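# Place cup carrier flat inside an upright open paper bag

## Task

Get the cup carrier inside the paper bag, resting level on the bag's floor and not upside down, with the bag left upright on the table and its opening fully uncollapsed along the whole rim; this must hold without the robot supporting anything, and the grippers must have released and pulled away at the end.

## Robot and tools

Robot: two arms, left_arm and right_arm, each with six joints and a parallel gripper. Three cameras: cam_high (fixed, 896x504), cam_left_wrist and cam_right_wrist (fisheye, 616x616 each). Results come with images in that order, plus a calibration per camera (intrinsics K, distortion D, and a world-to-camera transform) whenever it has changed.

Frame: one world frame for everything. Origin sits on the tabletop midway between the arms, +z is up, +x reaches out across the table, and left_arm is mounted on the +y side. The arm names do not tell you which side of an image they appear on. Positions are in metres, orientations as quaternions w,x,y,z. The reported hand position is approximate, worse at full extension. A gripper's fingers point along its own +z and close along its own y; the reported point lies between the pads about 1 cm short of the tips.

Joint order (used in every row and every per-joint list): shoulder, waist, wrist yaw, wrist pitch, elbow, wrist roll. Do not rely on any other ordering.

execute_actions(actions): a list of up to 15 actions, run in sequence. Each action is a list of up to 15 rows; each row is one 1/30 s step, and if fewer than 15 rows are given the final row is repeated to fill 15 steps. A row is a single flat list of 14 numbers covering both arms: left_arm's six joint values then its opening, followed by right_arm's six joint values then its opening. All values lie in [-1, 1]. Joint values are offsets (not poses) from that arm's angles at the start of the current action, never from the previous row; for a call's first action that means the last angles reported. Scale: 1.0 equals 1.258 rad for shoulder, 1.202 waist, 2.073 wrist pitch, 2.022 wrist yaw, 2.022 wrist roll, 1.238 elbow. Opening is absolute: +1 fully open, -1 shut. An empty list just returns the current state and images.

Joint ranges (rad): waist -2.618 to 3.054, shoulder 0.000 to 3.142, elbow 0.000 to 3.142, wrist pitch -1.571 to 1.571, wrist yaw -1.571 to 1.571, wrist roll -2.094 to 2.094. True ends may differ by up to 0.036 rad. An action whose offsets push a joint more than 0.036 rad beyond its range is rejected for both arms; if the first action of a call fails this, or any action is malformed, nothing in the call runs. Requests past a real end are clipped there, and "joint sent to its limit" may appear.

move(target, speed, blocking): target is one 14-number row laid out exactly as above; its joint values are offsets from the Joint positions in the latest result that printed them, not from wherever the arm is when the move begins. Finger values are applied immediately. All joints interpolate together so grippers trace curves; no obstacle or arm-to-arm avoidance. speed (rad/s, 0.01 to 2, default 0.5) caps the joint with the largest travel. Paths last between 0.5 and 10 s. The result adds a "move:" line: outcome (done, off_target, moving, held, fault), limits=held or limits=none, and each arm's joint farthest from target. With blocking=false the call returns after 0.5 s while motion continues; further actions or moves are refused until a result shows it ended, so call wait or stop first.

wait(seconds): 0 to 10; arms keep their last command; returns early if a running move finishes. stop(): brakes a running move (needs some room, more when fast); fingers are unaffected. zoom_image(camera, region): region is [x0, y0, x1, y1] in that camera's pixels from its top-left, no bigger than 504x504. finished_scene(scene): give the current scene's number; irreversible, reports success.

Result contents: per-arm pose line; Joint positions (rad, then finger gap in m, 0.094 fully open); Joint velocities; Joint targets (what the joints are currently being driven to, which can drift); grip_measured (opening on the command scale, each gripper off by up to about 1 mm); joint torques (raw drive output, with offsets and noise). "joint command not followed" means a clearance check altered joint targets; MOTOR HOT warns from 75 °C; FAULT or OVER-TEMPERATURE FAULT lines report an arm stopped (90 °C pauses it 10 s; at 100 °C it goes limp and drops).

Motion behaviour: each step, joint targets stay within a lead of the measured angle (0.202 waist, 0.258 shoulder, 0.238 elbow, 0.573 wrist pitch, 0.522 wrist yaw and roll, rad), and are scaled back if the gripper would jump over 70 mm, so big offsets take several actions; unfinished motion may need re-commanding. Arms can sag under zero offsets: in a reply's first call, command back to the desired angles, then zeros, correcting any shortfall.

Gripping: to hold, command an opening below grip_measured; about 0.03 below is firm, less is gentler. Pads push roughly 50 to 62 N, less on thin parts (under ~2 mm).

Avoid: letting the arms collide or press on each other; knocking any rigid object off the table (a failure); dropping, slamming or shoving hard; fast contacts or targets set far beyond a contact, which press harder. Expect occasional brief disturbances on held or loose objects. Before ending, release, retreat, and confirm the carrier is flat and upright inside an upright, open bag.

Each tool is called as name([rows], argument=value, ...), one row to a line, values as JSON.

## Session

execute_actions(actions=[])

Scene clock: 0.00 s.
left_arm: end_effector_position=(+0.4617, +0.4686, +0.2818) grip_measured=+1.000 end_effector_quat_wxyz=(+0.547, +0.511, +0.589, +0.306) | right_arm: end_effector_position=(+0.3887, -0.3615, +0.1887) grip_measured=+1.000 end_effector_quat_wxyz=(+0.545, -0.035, +0.797, +0.258)
Joint names: [shoulder, waist, wrist yaw, wrist pitch, elbow, wrist roll]
Joint positions: left_arm=[1.701 0.457 0.68  0.122 1.299 1.404 0.094] | right_arm=[ 1.281 -0.28  -0.918  0.195  0.621  0.02   0.094]
Joint velocities: left_arm=[-0.007 -0.012 -0.022  0.007  0.002  0.022  0.   ] | right_arm=[-0.007 -0.017 -0.007 -0.051 -0.007 -0.066  0.   ]
Joint torques (N m, as the arm reports them, + toward a larger angle): no reading
Joint targets: left_arm=[1.700 0.457 0.684 0.100 1.301 1.396] | right_arm=[1.271 -0.280 -0.925 0.201 0.631 0.017]
camera_calibration (this result's frames):
cam_left_wrist: T_world_to_cam=[[-0.280049, -0.125812, -0.951706, 0.451979], [-0.247148, 0.967406, -0.0551614, -0.262313], [0.927626, 0.219765, -0.302015, -0.340741], [0, 0, 0, 1]] pos_world=[0.377826, 0.38551, 0.312772]
cam_right_wrist: T_world_to_cam=[[0.292997, -0.85907, -0.419705, -0.342293], [-0.907553, -0.11177, -0.404789, 0.4183], [0.300832, 0.499507, -0.8124, 0.329203], [0, 0, 0, 1]] pos_world=[0.380886, -0.411739, 0.293105]

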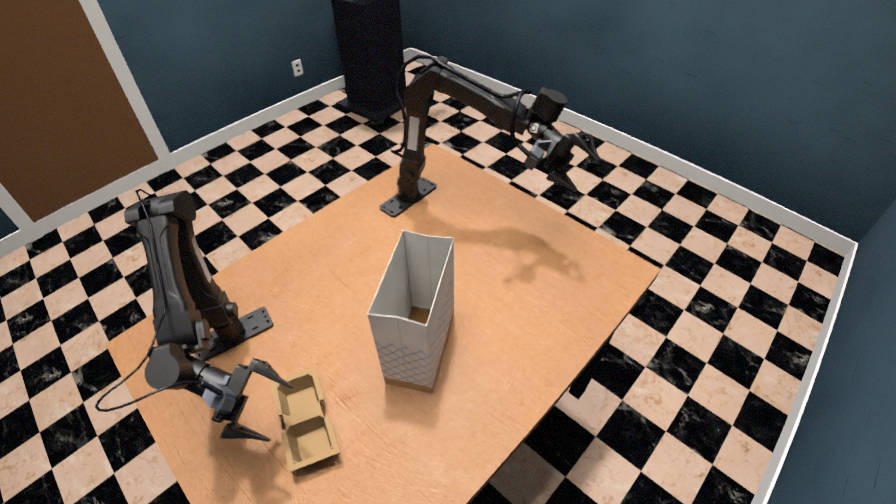

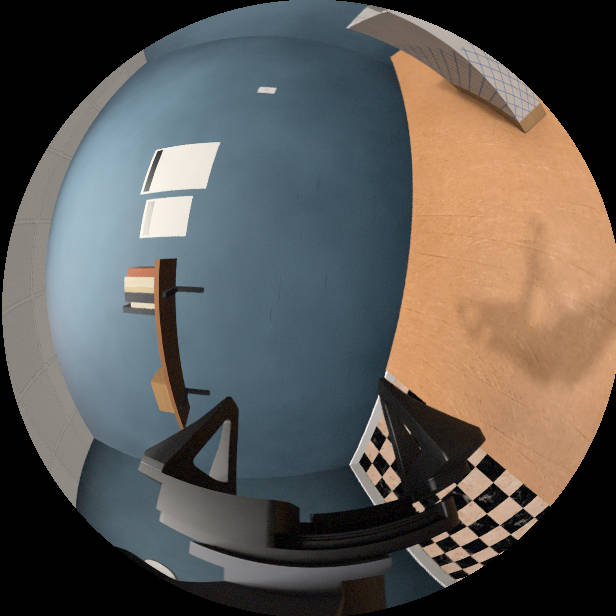

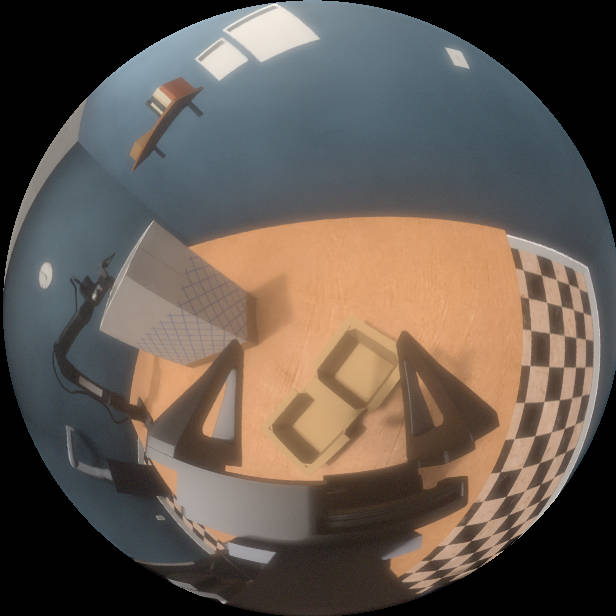

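zoom_image(camera="cam_high", region=[340, 220, 480, 400])

zoom_image(camera="cam_high", region=[240, 350, 380, 490])

Region (340, 220, 480, 400) of cam_high's 896x504 image, scaled by 2.800, with more detail than that image has.

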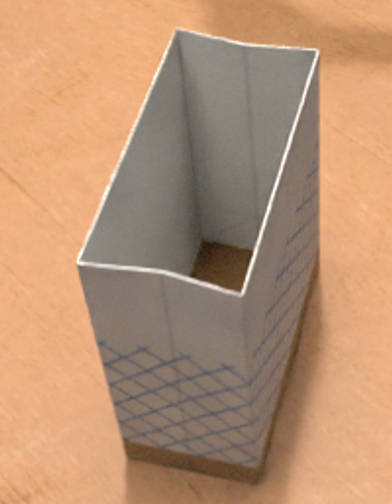

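Region (240, 350, 380, 490) of cam_high's 896x504 image, scaled by 3.600, with more detail than that image has.

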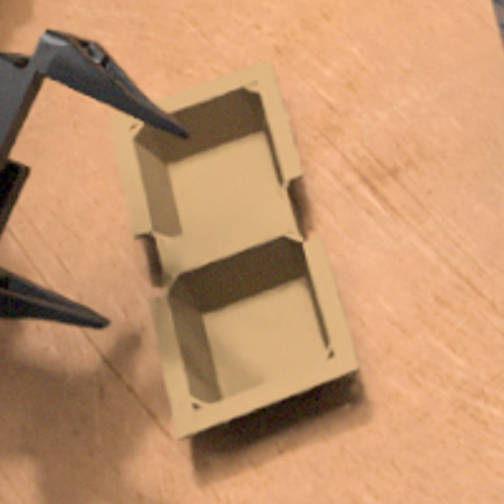

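move(target=[0.11,-1.0,-0.336,-0.516,0.70,-0.694,0.3, 0.41,0.418,0.454,-0.683,0.68,0.19,1], speed=0.9)

Scene clock: 11.50 s.
left_arm: end_effector_position=(+0.3476, -0.0036, +0.3675) grip_measured=+0.303 end_effector_quat_wxyz=(+0.436, +0.314, +0.828, -0.163) | right_arm: end_effector_position=(+0.3566, -0.3259, +0.0987) grip_measured=+1.000 end_effector_quat_wxyz=(+0.003, +0.192, +0.981, +0.005)
Joint names: [shoulder, waist, wrist yaw, wrist pitch, elbow, wrist roll]
Joint positions: left_arm=[ 1.827 -0.751  0.006 -0.925  2.149  0.01   0.061] | right_arm=[ 1.791  0.215 -0.009 -1.206  1.436  0.396  0.094]
Joint velocities: left_arm=[-0.002  0.002 -0.066  0.051 -0.012  0.007 -0.001] | right_arm=[ 0.002  0.002  0.007 -0.11  -0.017  0.095  0.   ]
Joint torques (N m, as the arm reports them, + toward a larger angle): left_arm=[-8.92  0.36  0.    1.5   6.64 -0.04] | right_arm=[-7.81  0.55  0.09 -0.16  7.82  0.1 ]
Joint targets: left_arm=[1.840 -0.745 0.001 -0.948 2.165 0.001] | right_arm=[1.796 0.223 0.001 -1.221 1.463 0.404]
move: off_target (left_arm, right_arm); limits=none; left_arm: farthest joint: the wrist pitch, 0.023 radians from its target (1.069 radians at the start); right_arm: farthest joint: the elbow, 0.027 radians from its target (0.842 radians at the start)
camera_calibration (this result's frames):
cam_left_wrist: T_world_to_cam=[[-0.745186, -0.656261, -0.118404, 0.295731], [-0.526074, 0.687642, -0.500395, 0.430602], [0.409809, -0.310598, -0.857663, 0.277061], [0, 0, 0, 1]] pos_world=[0.333361, -0.0159689, 0.488112]
cam_right_wrist: T_world_to_cam=[[-0.430917, -0.902325, 0.0109419, -0.138488], [-0.632789, 0.310797, 0.709213, 0.286485], [-0.643342, 0.298688, -0.704909, 0.508611], [0, 0, 0, 1]] pos_world=[0.448819, -0.365916, 0.156861]

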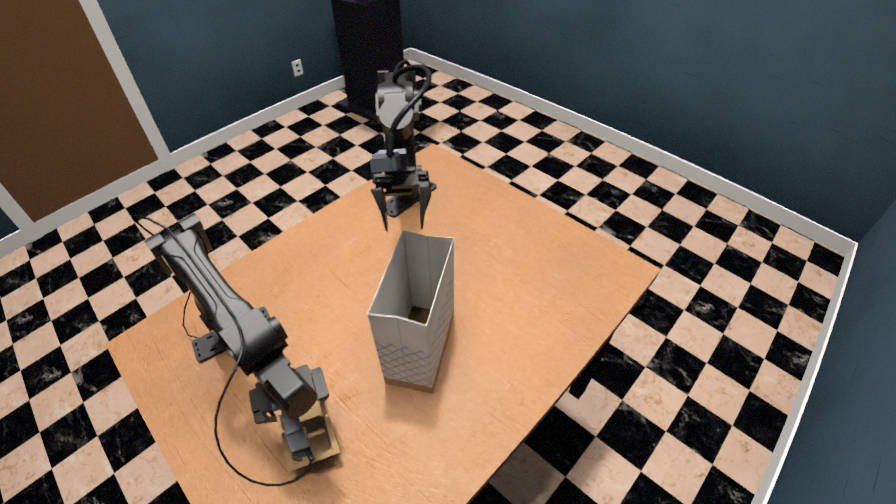

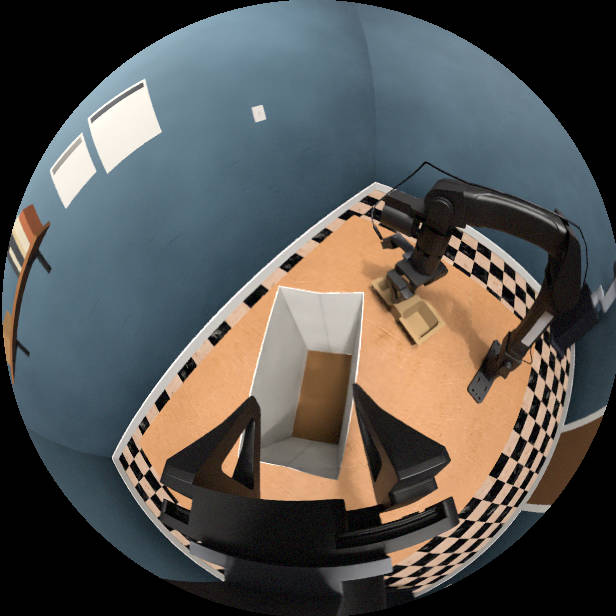

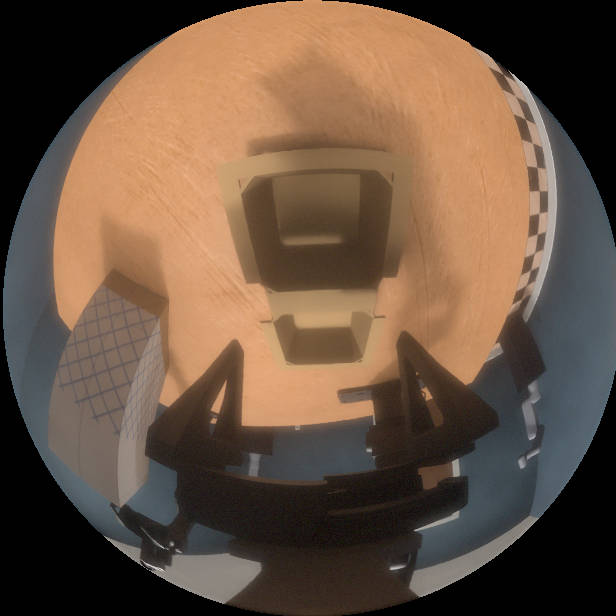

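move(target=[0.062,-0.077,-0.003,-0.029,-0.148,-0.005,0.3, 0.04,0,0.004,0.138,-0.206,0,1], speed=0.2)

Scene clock: 14.87 s.
left_arm: end_effector_position=(+0.3151, -0.0321, +0.2556) grip_measured=+0.303 end_effector_quat_wxyz=(+0.309, +0.371, +0.866, -0.131) | right_arm: end_effector_position=(+0.3411, -0.3261, +0.0245) grip_measured=+1.000 end_effector_quat_wxyz=(-0.012, +0.192, +0.981, +0.002)
Joint names: [shoulder, waist, wrist yaw, wrist pitch, elbow, wrist roll]
Joint positions: left_arm=[ 1.897 -0.838  0.005 -0.967  1.977  0.008  0.061] | right_arm=[ 1.837  0.215 -0.008 -0.944  1.187  0.397  0.094]
Joint velocities: left_arm=[-0.012 -0.002 -0.037 -0.037 -0.012  0.022  0.002] | right_arm=[ 0.012 -0.012  0.007 -0.022 -0.022 -0.022  0.   ]
Joint torques (N m, as the arm reports them, + toward a larger angle): left_arm=[-10.47  -0.57  -0.01   1.25   5.26  -0.08] | right_arm=[-7.82  0.02  0.07  0.12  4.73  0.01]
Joint targets: left_arm=[1.905 -0.844 -0.000 -0.985 1.966 -0.000] | right_arm=[1.842 0.215 -0.001 -0.920 1.181 0.397]
move: off_target (right_arm); limits=none; left_arm: farthest joint: the wrist pitch, 0.018 radians from its target (0.060 radians at the start); right_arm: farthest joint: the wrist pitch, 0.025 radians from its target (0.286 radians at the start)
camera_calibration (this result's frames):
cam_left_wrist: T_world_to_cam=[[-0.817055, -0.571521, -0.0760595, 0.254068], [-0.540714, 0.805349, -0.242983, 0.31974], [0.200125, -0.157404, -0.967044, 0.284504], [0, 0, 0, 1]] pos_world=[0.323539, -0.0675153, 0.372144]
cam_right_wrist: T_world_to_cam=[[-0.430667, -0.902149, 0.0255615, -0.144957], [-0.609352, 0.311551, 0.729127, 0.321146], [-0.665745, 0.298435, -0.683901, 0.453411], [0, 0, 0, 1]] pos_world=[0.435119, -0.36614, 0.0796367]

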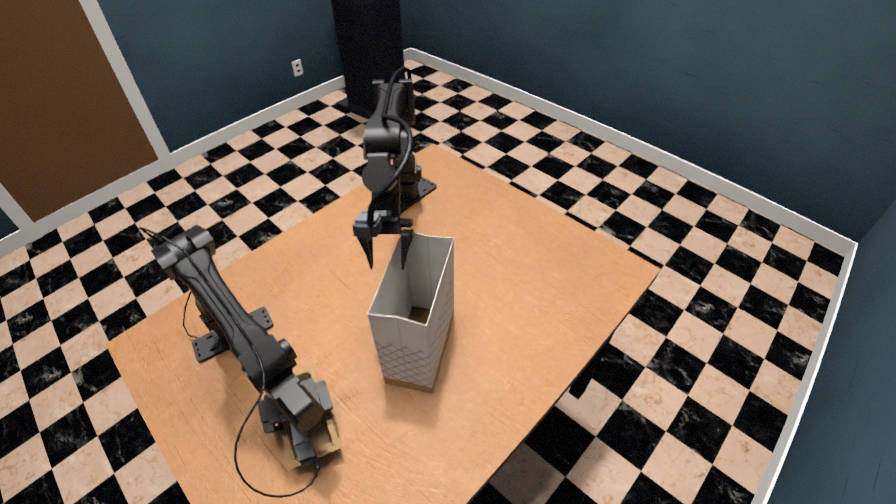

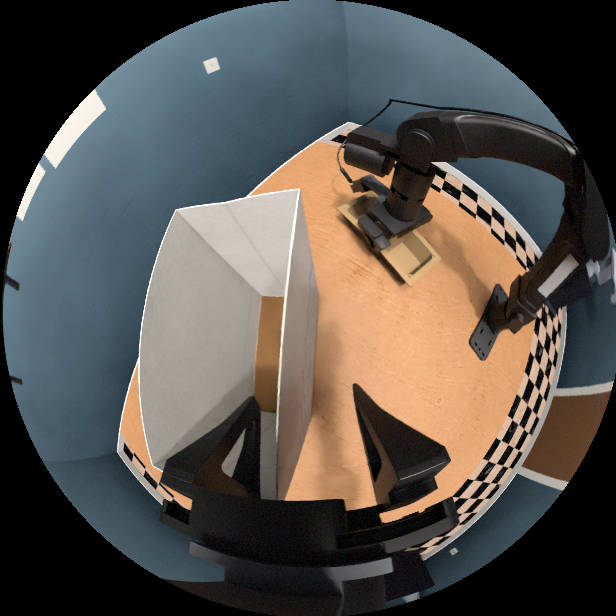

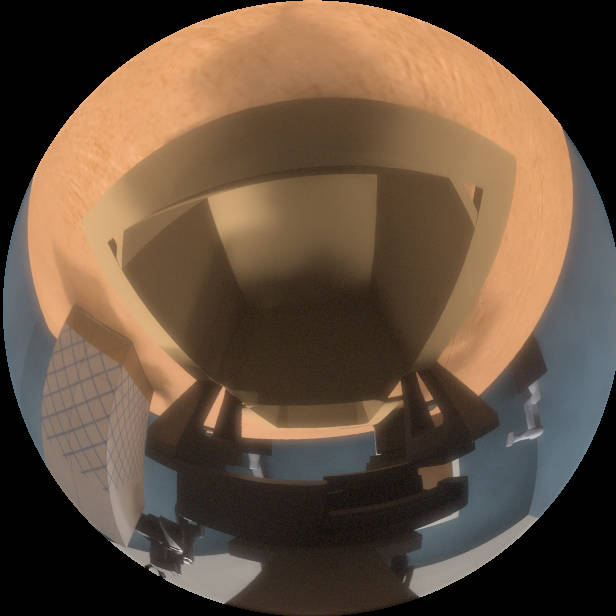

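execute_actions([
  [[0,0.028,0,0,-0.015,0,-0.2,0,0,0,0.008,0,0,0.72]],
  [[0,0,0,0,0,0,-0.7,0,0,0,0,0,0,0.55]],
  [[0,0,0,0,0,0,-1,0,0,0,0,0,0,0.48]],
])

Scene clock: 16.70 s.
left_arm: end_effector_position=(+0.3262, -0.0210, +0.2556) grip_measured=-0.982 end_effector_quat_wxyz=(+0.311, +0.357, +0.872, -0.127) | right_arm: end_effector_position=(+0.3414, -0.3259, +0.0245) grip_measured=+0.655 end_effector_quat_wxyz=(-0.012, +0.192, +0.981, +0.002)
Joint names: [shoulder, waist, wrist yaw, wrist pitch, elbow, wrist roll]
Joint positions: left_arm=[ 1.897 -0.806  0.005 -0.967  1.977  0.008  0.001] | right_arm=[ 1.837  0.215 -0.01  -0.943  1.187  0.397  0.078]
Joint velocities: left_arm=[-0.002 -0.002  0.022  0.007 -0.017  0.022 -0.   ] | right_arm=[-0.007 -0.007  0.022 -0.037 -0.002  0.007  0.   ]
Joint torques (N m, as the arm reports them, + toward a larger angle): left_arm=[-10.93   0.07   0.02   1.38   5.86   0.04] | right_arm=[-8.17  0.01 -0.01 -0.12  5.24  0.02]
Joint targets: left_arm=[1.897 -0.806 0.005 -0.967 1.977 0.008] | right_arm=[1.837 0.215 -0.010 -0.943 1.187 0.397]
camera_calibration (this result's frames):
cam_left_wrist: T_world_to_cam=[[-0.798871, -0.596747, -0.0754776, 0.262886], [-0.565658, 0.787998, -0.243087, 0.324552], [0.204538, -0.1515, -0.967064, 0.282731], [0, 0, 0, 1]] pos_world=[0.335769, -0.0560358, 0.372155]
cam_right_wrist: T_world_to_cam=[[-0.430718, -0.902166, 0.0240309, -0.144599], [-0.610169, 0.310724, 0.728796, 0.321275], [-0.664963, 0.299243, -0.684309, 0.45354], [0, 0, 0, 1]] pos_world=[0.435338, -0.365999, 0.0796919]

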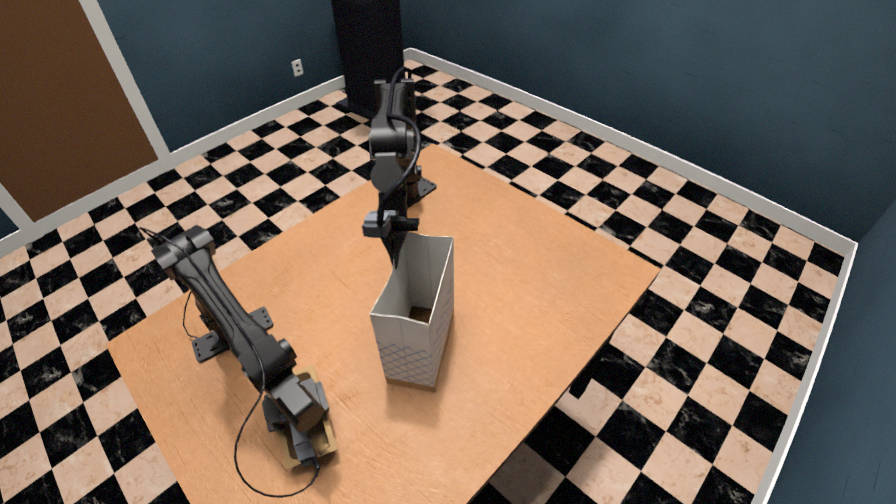

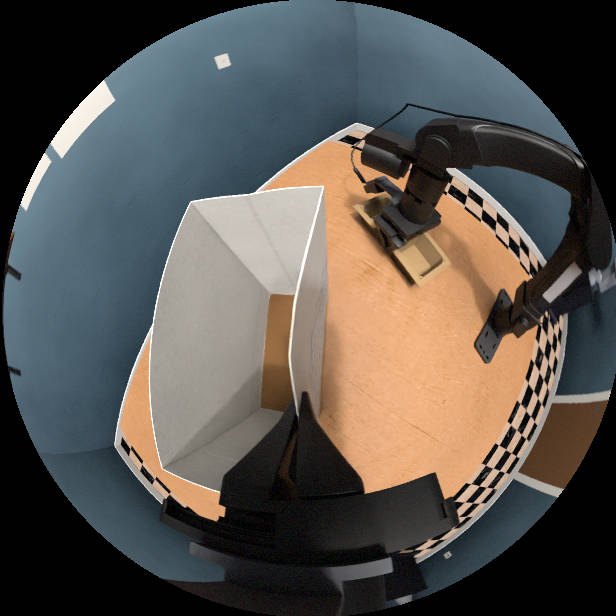

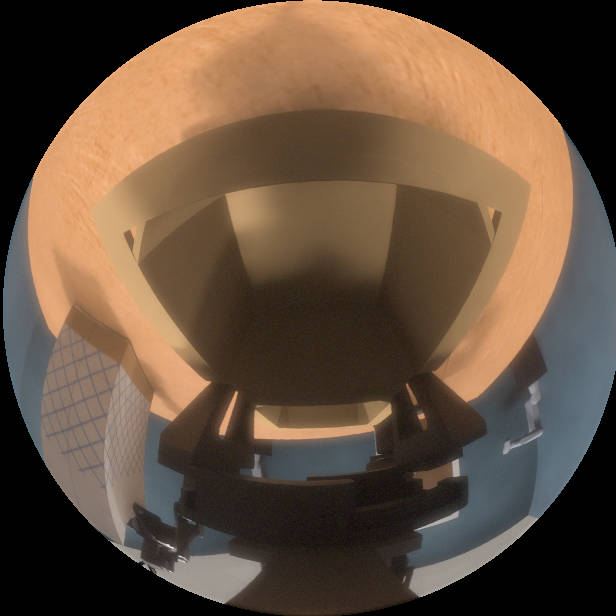

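move(target=[-0.275,0.218,-0.03,0.012,-0.295,-0.03,-1, -0.02,0.1,0,-0.1,0.19,-0.06,0.55], speed=0.2)

Scene clock: 20.57 s.
left_arm: end_effector_position=(+0.3345, +0.1305, +0.2668) grip_measured=-0.982 end_effector_quat_wxyz=(+0.332, +0.210, +0.917, -0.071) | right_arm: end_effector_position=(+0.3585, -0.2894, +0.0745) grip_measured=+0.655 end_effector_quat_wxyz=(-0.004, +0.082, +0.997, +0.004)
Joint names: [shoulder, waist, wrist yaw, wrist pitch, elbow, wrist roll]
Joint positions: left_arm=[ 1.565 -0.55  -0.048 -0.941  1.628 -0.044  0.001] | right_arm=[ 1.837  0.324 -0.01  -1.136  1.396  0.283  0.078]
Joint velocities: left_arm=[ 0.002 -0.002 -0.037  0.007 -0.002 -0.051 -0.001] | right_arm=[-0.002 -0.002 -0.007 -0.007 -0.002  0.037 -0.001]
Joint torques (N m, as the arm reports them, + toward a larger angle): left_arm=[-8.76  0.26 -0.01  1.41  4.91 -0.09] | right_arm=[-10.52   0.96   0.    -0.22   7.74  -0.05]
Joint targets: left_arm=[1.551 -0.544 -0.055 -0.942 1.612 -0.052] | right_arm=[1.812 0.335 -0.010 -1.151 1.423 0.275]
move: off_target (right_arm); limits=none; left_arm: farthest joint: the elbow, 0.017 radians from its target (0.365 radians at the start); right_arm: farthest joint: the elbow, 0.026 radians from its target (0.235 radians at the start)
camera_calibration (this result's frames):
cam_left_wrist: T_world_to_cam=[[-0.561433, -0.823215, -0.0843204, 0.313311], [-0.787524, 0.562811, -0.251098, 0.318383], [0.254164, -0.0745701, -0.964282, 0.287359], [0, 0, 0, 1]] pos_world=[0.353601, 0.100162, 0.383459]
cam_right_wrist: T_world_to_cam=[[-0.221833, -0.974955, 0.0158914, -0.20085], [-0.675577, 0.165426, 0.718491, 0.266073], [-0.703126, 0.148649, -0.695354, 0.459172], [0, 0, 0, 1]] pos_world=[0.458054, -0.30809, 0.131308]

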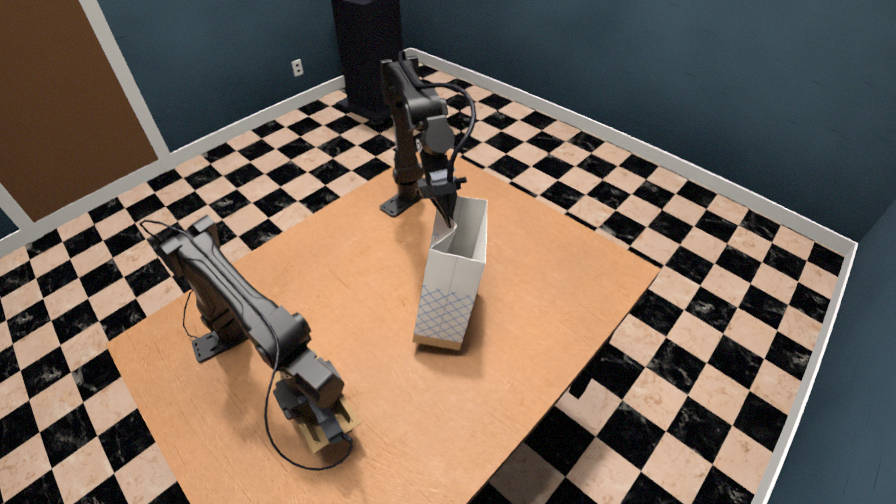

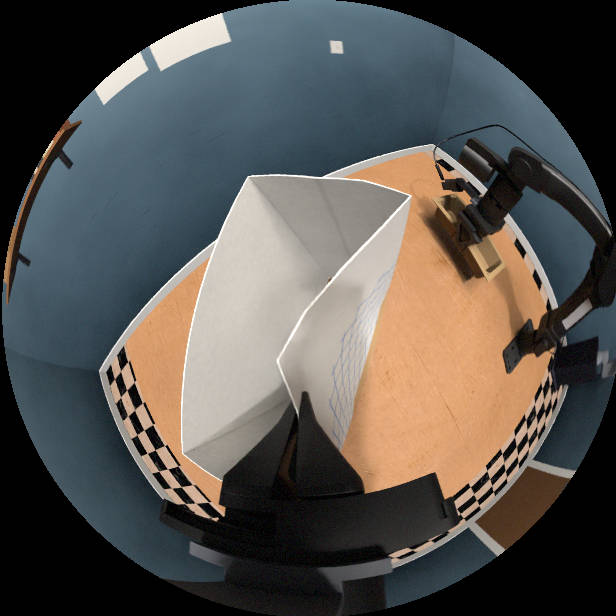

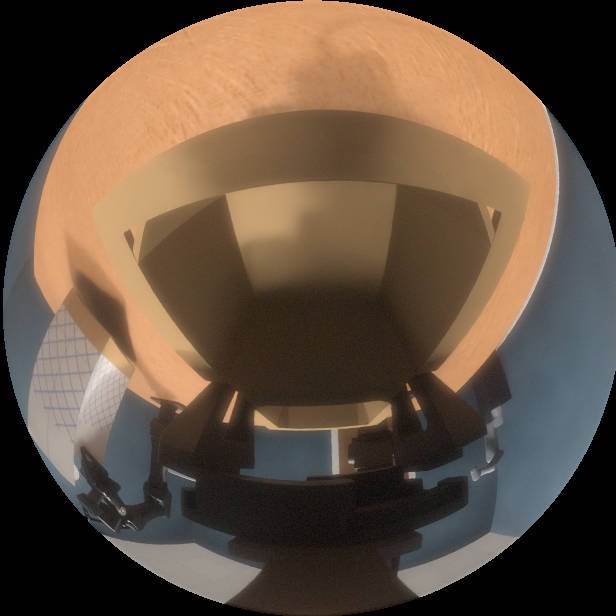

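move(target=[-0.27,-0.165,0.027,-0.014,-0.256,0.025,-1, 0,0,0,0,0.015,0,0.55], speed=0.18)

Scene clock: 24.00 s.
left_arm: end_effector_position=(+0.2209, +0.1117, +0.2577) grip_measured=-0.982 end_effector_quat_wxyz=(+0.320, +0.323, +0.883, -0.117) | right_arm: end_effector_position=(+0.3584, -0.2895, +0.0745) grip_measured=+0.655 end_effector_quat_wxyz=(-0.004, +0.082, +0.997, +0.004)
Joint names: [shoulder, waist, wrist yaw, wrist pitch, elbow, wrist roll]
Joint positions: left_arm=[ 1.244 -0.741  0.    -0.957  1.326 -0.     0.001] | right_arm=[ 1.837  0.324 -0.01  -1.136  1.396  0.283  0.078]
Joint velocities: left_arm=[-0.002 -0.012 -0.051 -0.081  0.007 -0.007  0.   ] | right_arm=[ 0.007 -0.017  0.037 -0.007 -0.027 -0.051 -0.001]
Joint torques (N m, as the arm reports them, + toward a larger angle): left_arm=[-5.59 -0.49  0.13  1.26  5.01  0.11] | right_arm=[-8.52  0.01 -0.01 -0.08  7.05  0.02]
Joint targets: left_arm=[1.226 -0.749 0.007 -0.971 1.311 0.007] | right_arm=[1.837 0.324 -0.010 -1.136 1.415 0.283]
move: done; limits=none; left_arm: farthest joint: the shoulder, 0.018 radians from its target (0.340 radians at the start); right_arm: farthest joint: the elbow, 0.019 radians from its target (0.019 radians at the start)
camera_calibration (this result's frames):
cam_left_wrist: T_world_to_cam=[[-0.751287, -0.6556, -0.0758717, 0.254366], [-0.621107, 0.741222, -0.254589, 0.181387], [0.223146, -0.144145, -0.964068, 0.320625], [0, 0, 0, 1]] pos_world=[0.232216, 0.0785305, 0.374583]
cam_right_wrist: T_world_to_cam=[[-0.221455, -0.975039, 0.016016, -0.201051], [-0.675371, 0.165199, 0.718738, 0.265852], [-0.703443, 0.148351, -0.695097, 0.459117], [0, 0, 0, 1]] pos_world=[0.457988, -0.308061, 0.131272]

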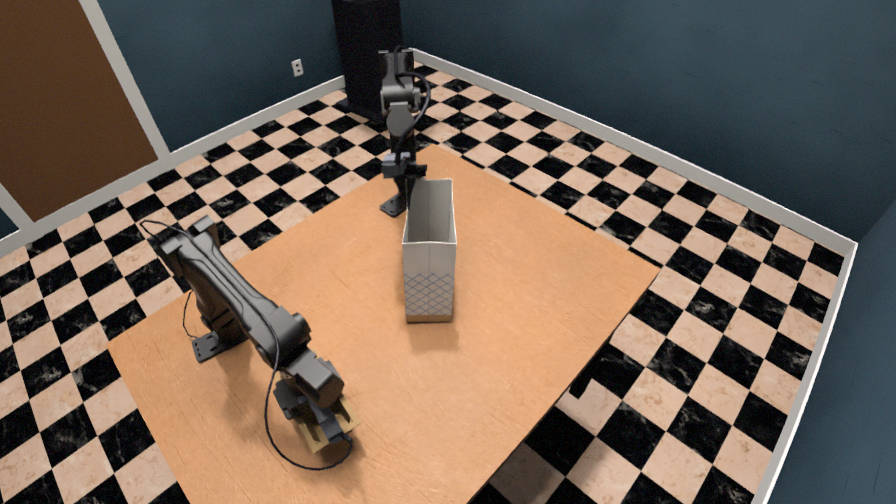

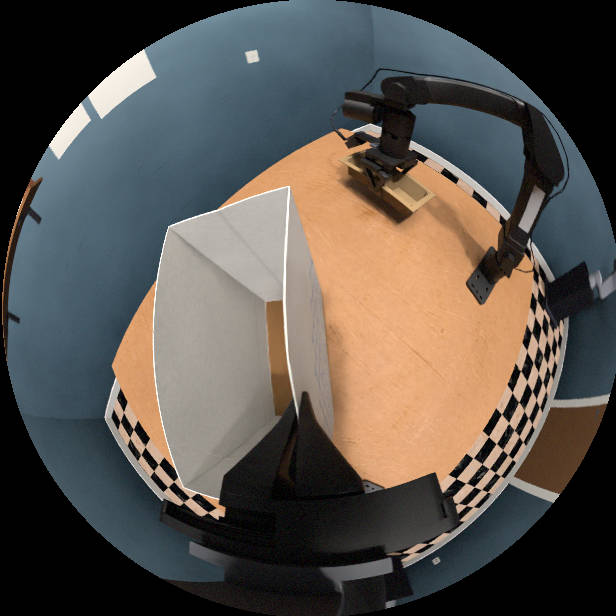

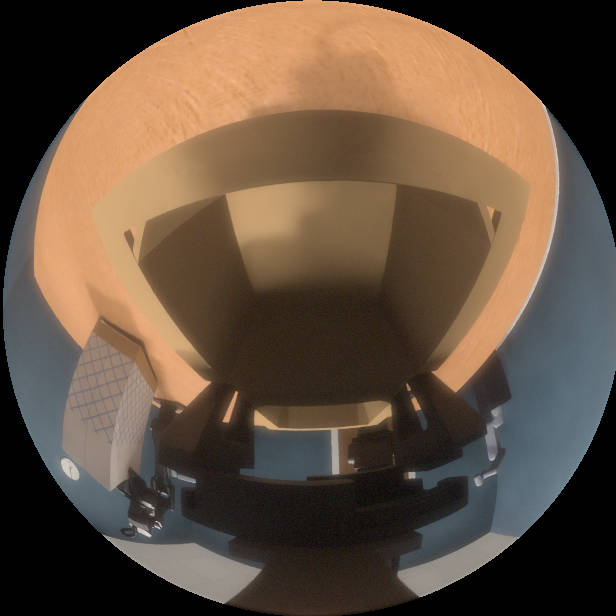

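move(target=[0,0,0,0,0.012,0,0.1, -0.248,1.0,0.004,0.026,-0.272,-0.396,0.55], speed=0.6)

Scene clock: 28.47 s.
left_arm: end_effector_position=(+0.2209, +0.1117, +0.2577) grip_measured=+0.097 end_effector_quat_wxyz=(+0.320, +0.323, +0.883, -0.117) | right_arm: end_effector_position=(+0.0896, -0.0851, +0.0718) grip_measured=+0.656 end_effector_quat_wxyz=(+0.010, +0.791, -0.612, +0.004)
Joint names: [shoulder, waist, wrist yaw, wrist pitch, elbow, wrist roll]
Joint positions: left_arm=[ 1.244 -0.741  0.    -0.957  1.326  0.     0.052] | right_arm=[ 1.556  1.52  -0.001 -1.102  1.066 -0.509  0.078]
Joint velocities: left_arm=[-0.007 -0.007 -0.037 -0.007 -0.002  0.022  0.   ] | right_arm=[ 0.012 -0.002 -0.022 -0.066 -0.017 -0.007  0.001]
Joint torques (N m, as the arm reports them, + toward a larger angle): left_arm=[-4.56  0.    0.02  1.36  6.91  0.03] | right_arm=[-8.3   0.43  0.    0.1   4.99 -0.05]
Joint targets: left_arm=[1.244 -0.741 -0.000 -0.957 1.340 -0.000] | right_arm=[1.525 1.526 -0.001 -1.083 1.059 -0.518]
move: off_target (right_arm); limits=none; left_arm: farthest joint: the elbow, 0.015 radians from its target (0.015 radians at the start); right_arm: farthest joint: the shoulder, 0.031 radians from its target (0.312 radians at the start)
camera_calibration (this result's frames):
cam_left_wrist: T_world_to_cam=[[-0.751467, -0.655366, -0.0761128, 0.254441], [-0.62085, 0.741452, -0.254549, 0.181294], [0.223256, -0.14403, -0.96406, 0.320585], [0, 0, 0, 1]] pos_world=[0.232188, 0.0785053, 0.374578]
cam_right_wrist: T_world_to_cam=[[0.981112, 0.193051, 0.0123047, -0.0694194], [0.124153, -0.677188, 0.72526, -0.0913271], [0.148345, -0.710034, -0.688365, 0.0879919], [0, 0, 0, 1]] pos_world=[0.0663935, 0.0140331, 0.127661]

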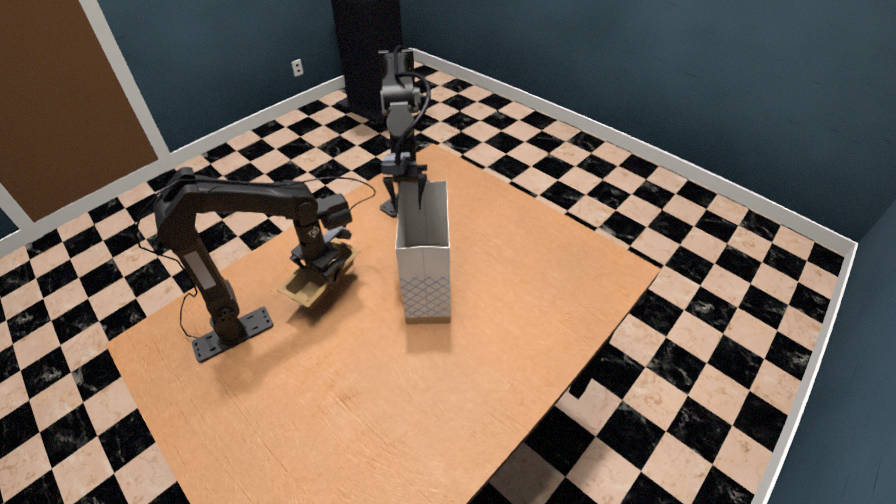

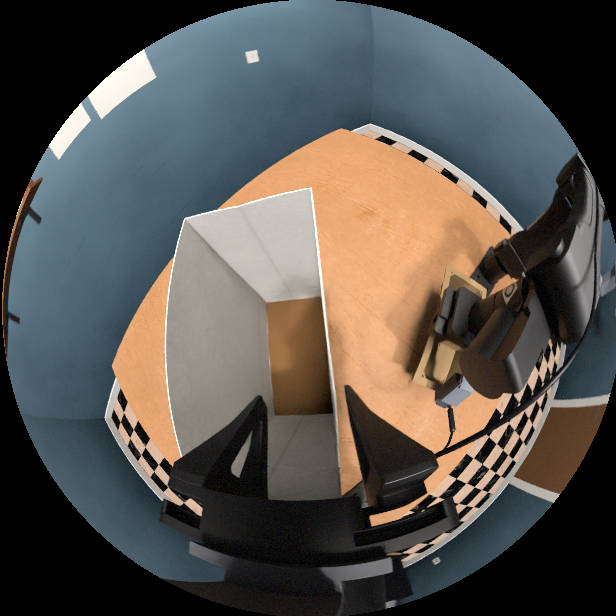

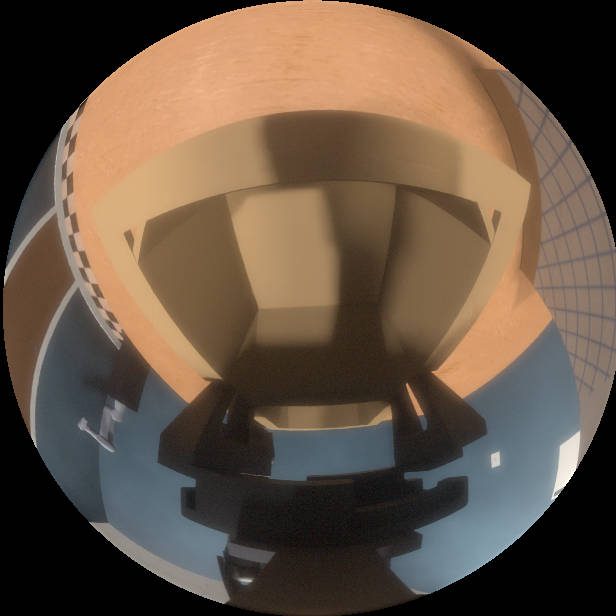

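move(target=[0,0,0,-0.07,0.27,0,0.1, 0.05,0,0,0.102,-0.113,0,0.55], speed=0.25)

Scene clock: 31.23 s.
left_arm: end_effector_position=(+0.2187, +0.1136, +0.3628) grip_measured=+0.097 end_effector_quat_wxyz=(+0.405, +0.310, +0.847, -0.148) | right_arm: end_effector_position=(+0.0894, -0.0861, +0.0264) grip_measured=+0.656 end_effector_quat_wxyz=(+0.010, +0.791, -0.612, +0.004)
Joint names: [shoulder, waist, wrist yaw, wrist pitch, elbow, wrist roll]
Joint positions: left_arm=[ 1.244 -0.741  0.    -1.079  1.643  0.     0.052] | right_arm=[ 1.613  1.52  -0.001 -0.911  0.932 -0.51   0.078]
Joint velocities: left_arm=[-0.017  0.007 -0.051  0.037  0.012 -0.051 -0.002] | right_arm=[-0.002 -0.012 -0.007 -0.081  0.002 -0.037 -0.   ]
Joint torques (N m, as the arm reports them, + toward a larger angle): left_arm=[-3.57 -0.03  0.03  1.46  6.48  0.07] | right_arm=[-5.59  0.01  0.    0.1   4.74  0.02]
Joint targets: left_arm=[1.244 -0.741 0.000 -1.102 1.660 0.000] | right_arm=[1.619 1.520 -0.001 -0.891 0.926 -0.509]
move: off_target (left_arm); limits=none; left_arm: farthest joint: the wrist pitch, 0.023 radians from its target (0.145 radians at the start); right_arm: farthest joint: the wrist pitch, 0.020 radians from its target (0.212 radians at the start)
camera_calibration (this result's frames):
cam_left_wrist: T_world_to_cam=[[-0.738032, -0.666728, -0.103835, 0.27042], [-0.569423, 0.697957, -0.434295, 0.264217], [0.36203, -0.261398, -0.894766, 0.380553], [0, 0, 0, 1]] pos_world=[0.212259, 0.0953602, 0.483333]
cam_right_wrist: T_world_to_cam=[[0.981036, 0.193416, 0.0126296, -0.0683685], [0.124277, -0.677677, 0.724782, -0.0590982], [0.148743, -0.709467, -0.688863, 0.0560703], [0, 0, 0, 1]] pos_world=[0.0660764, 0.012954, 0.0823215]

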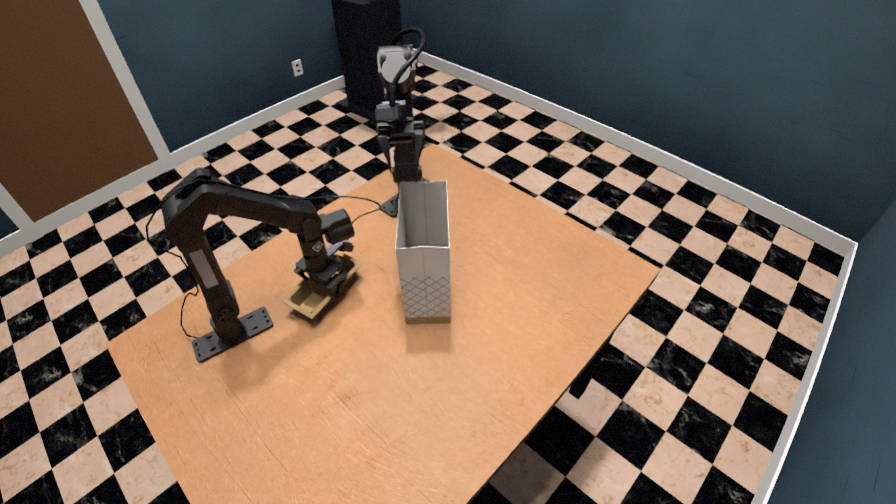

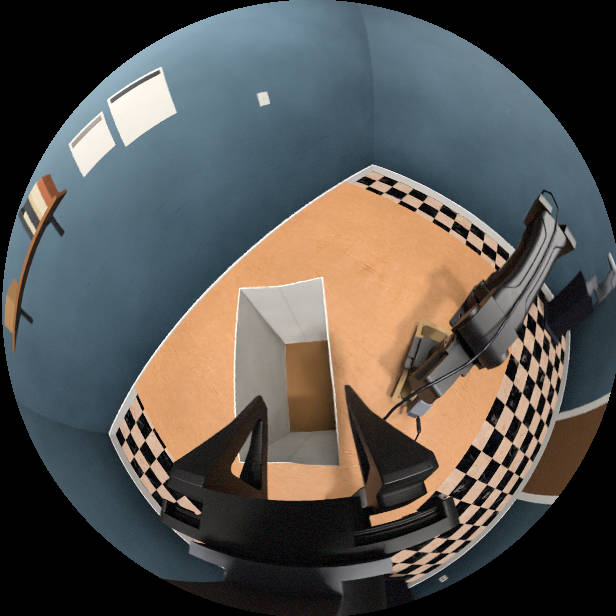

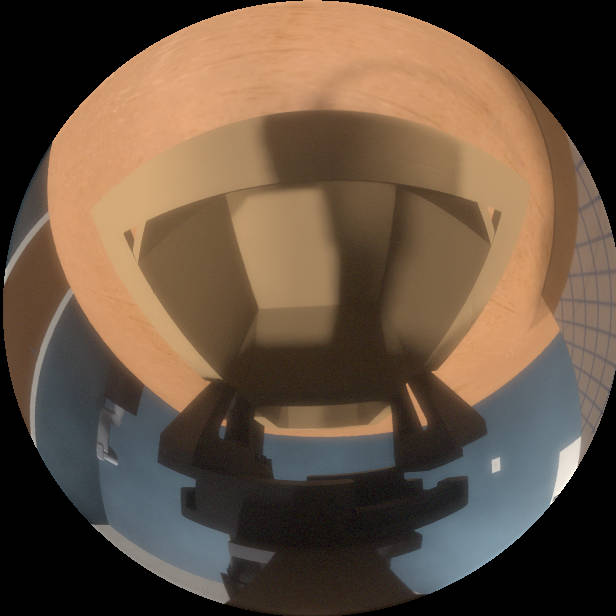

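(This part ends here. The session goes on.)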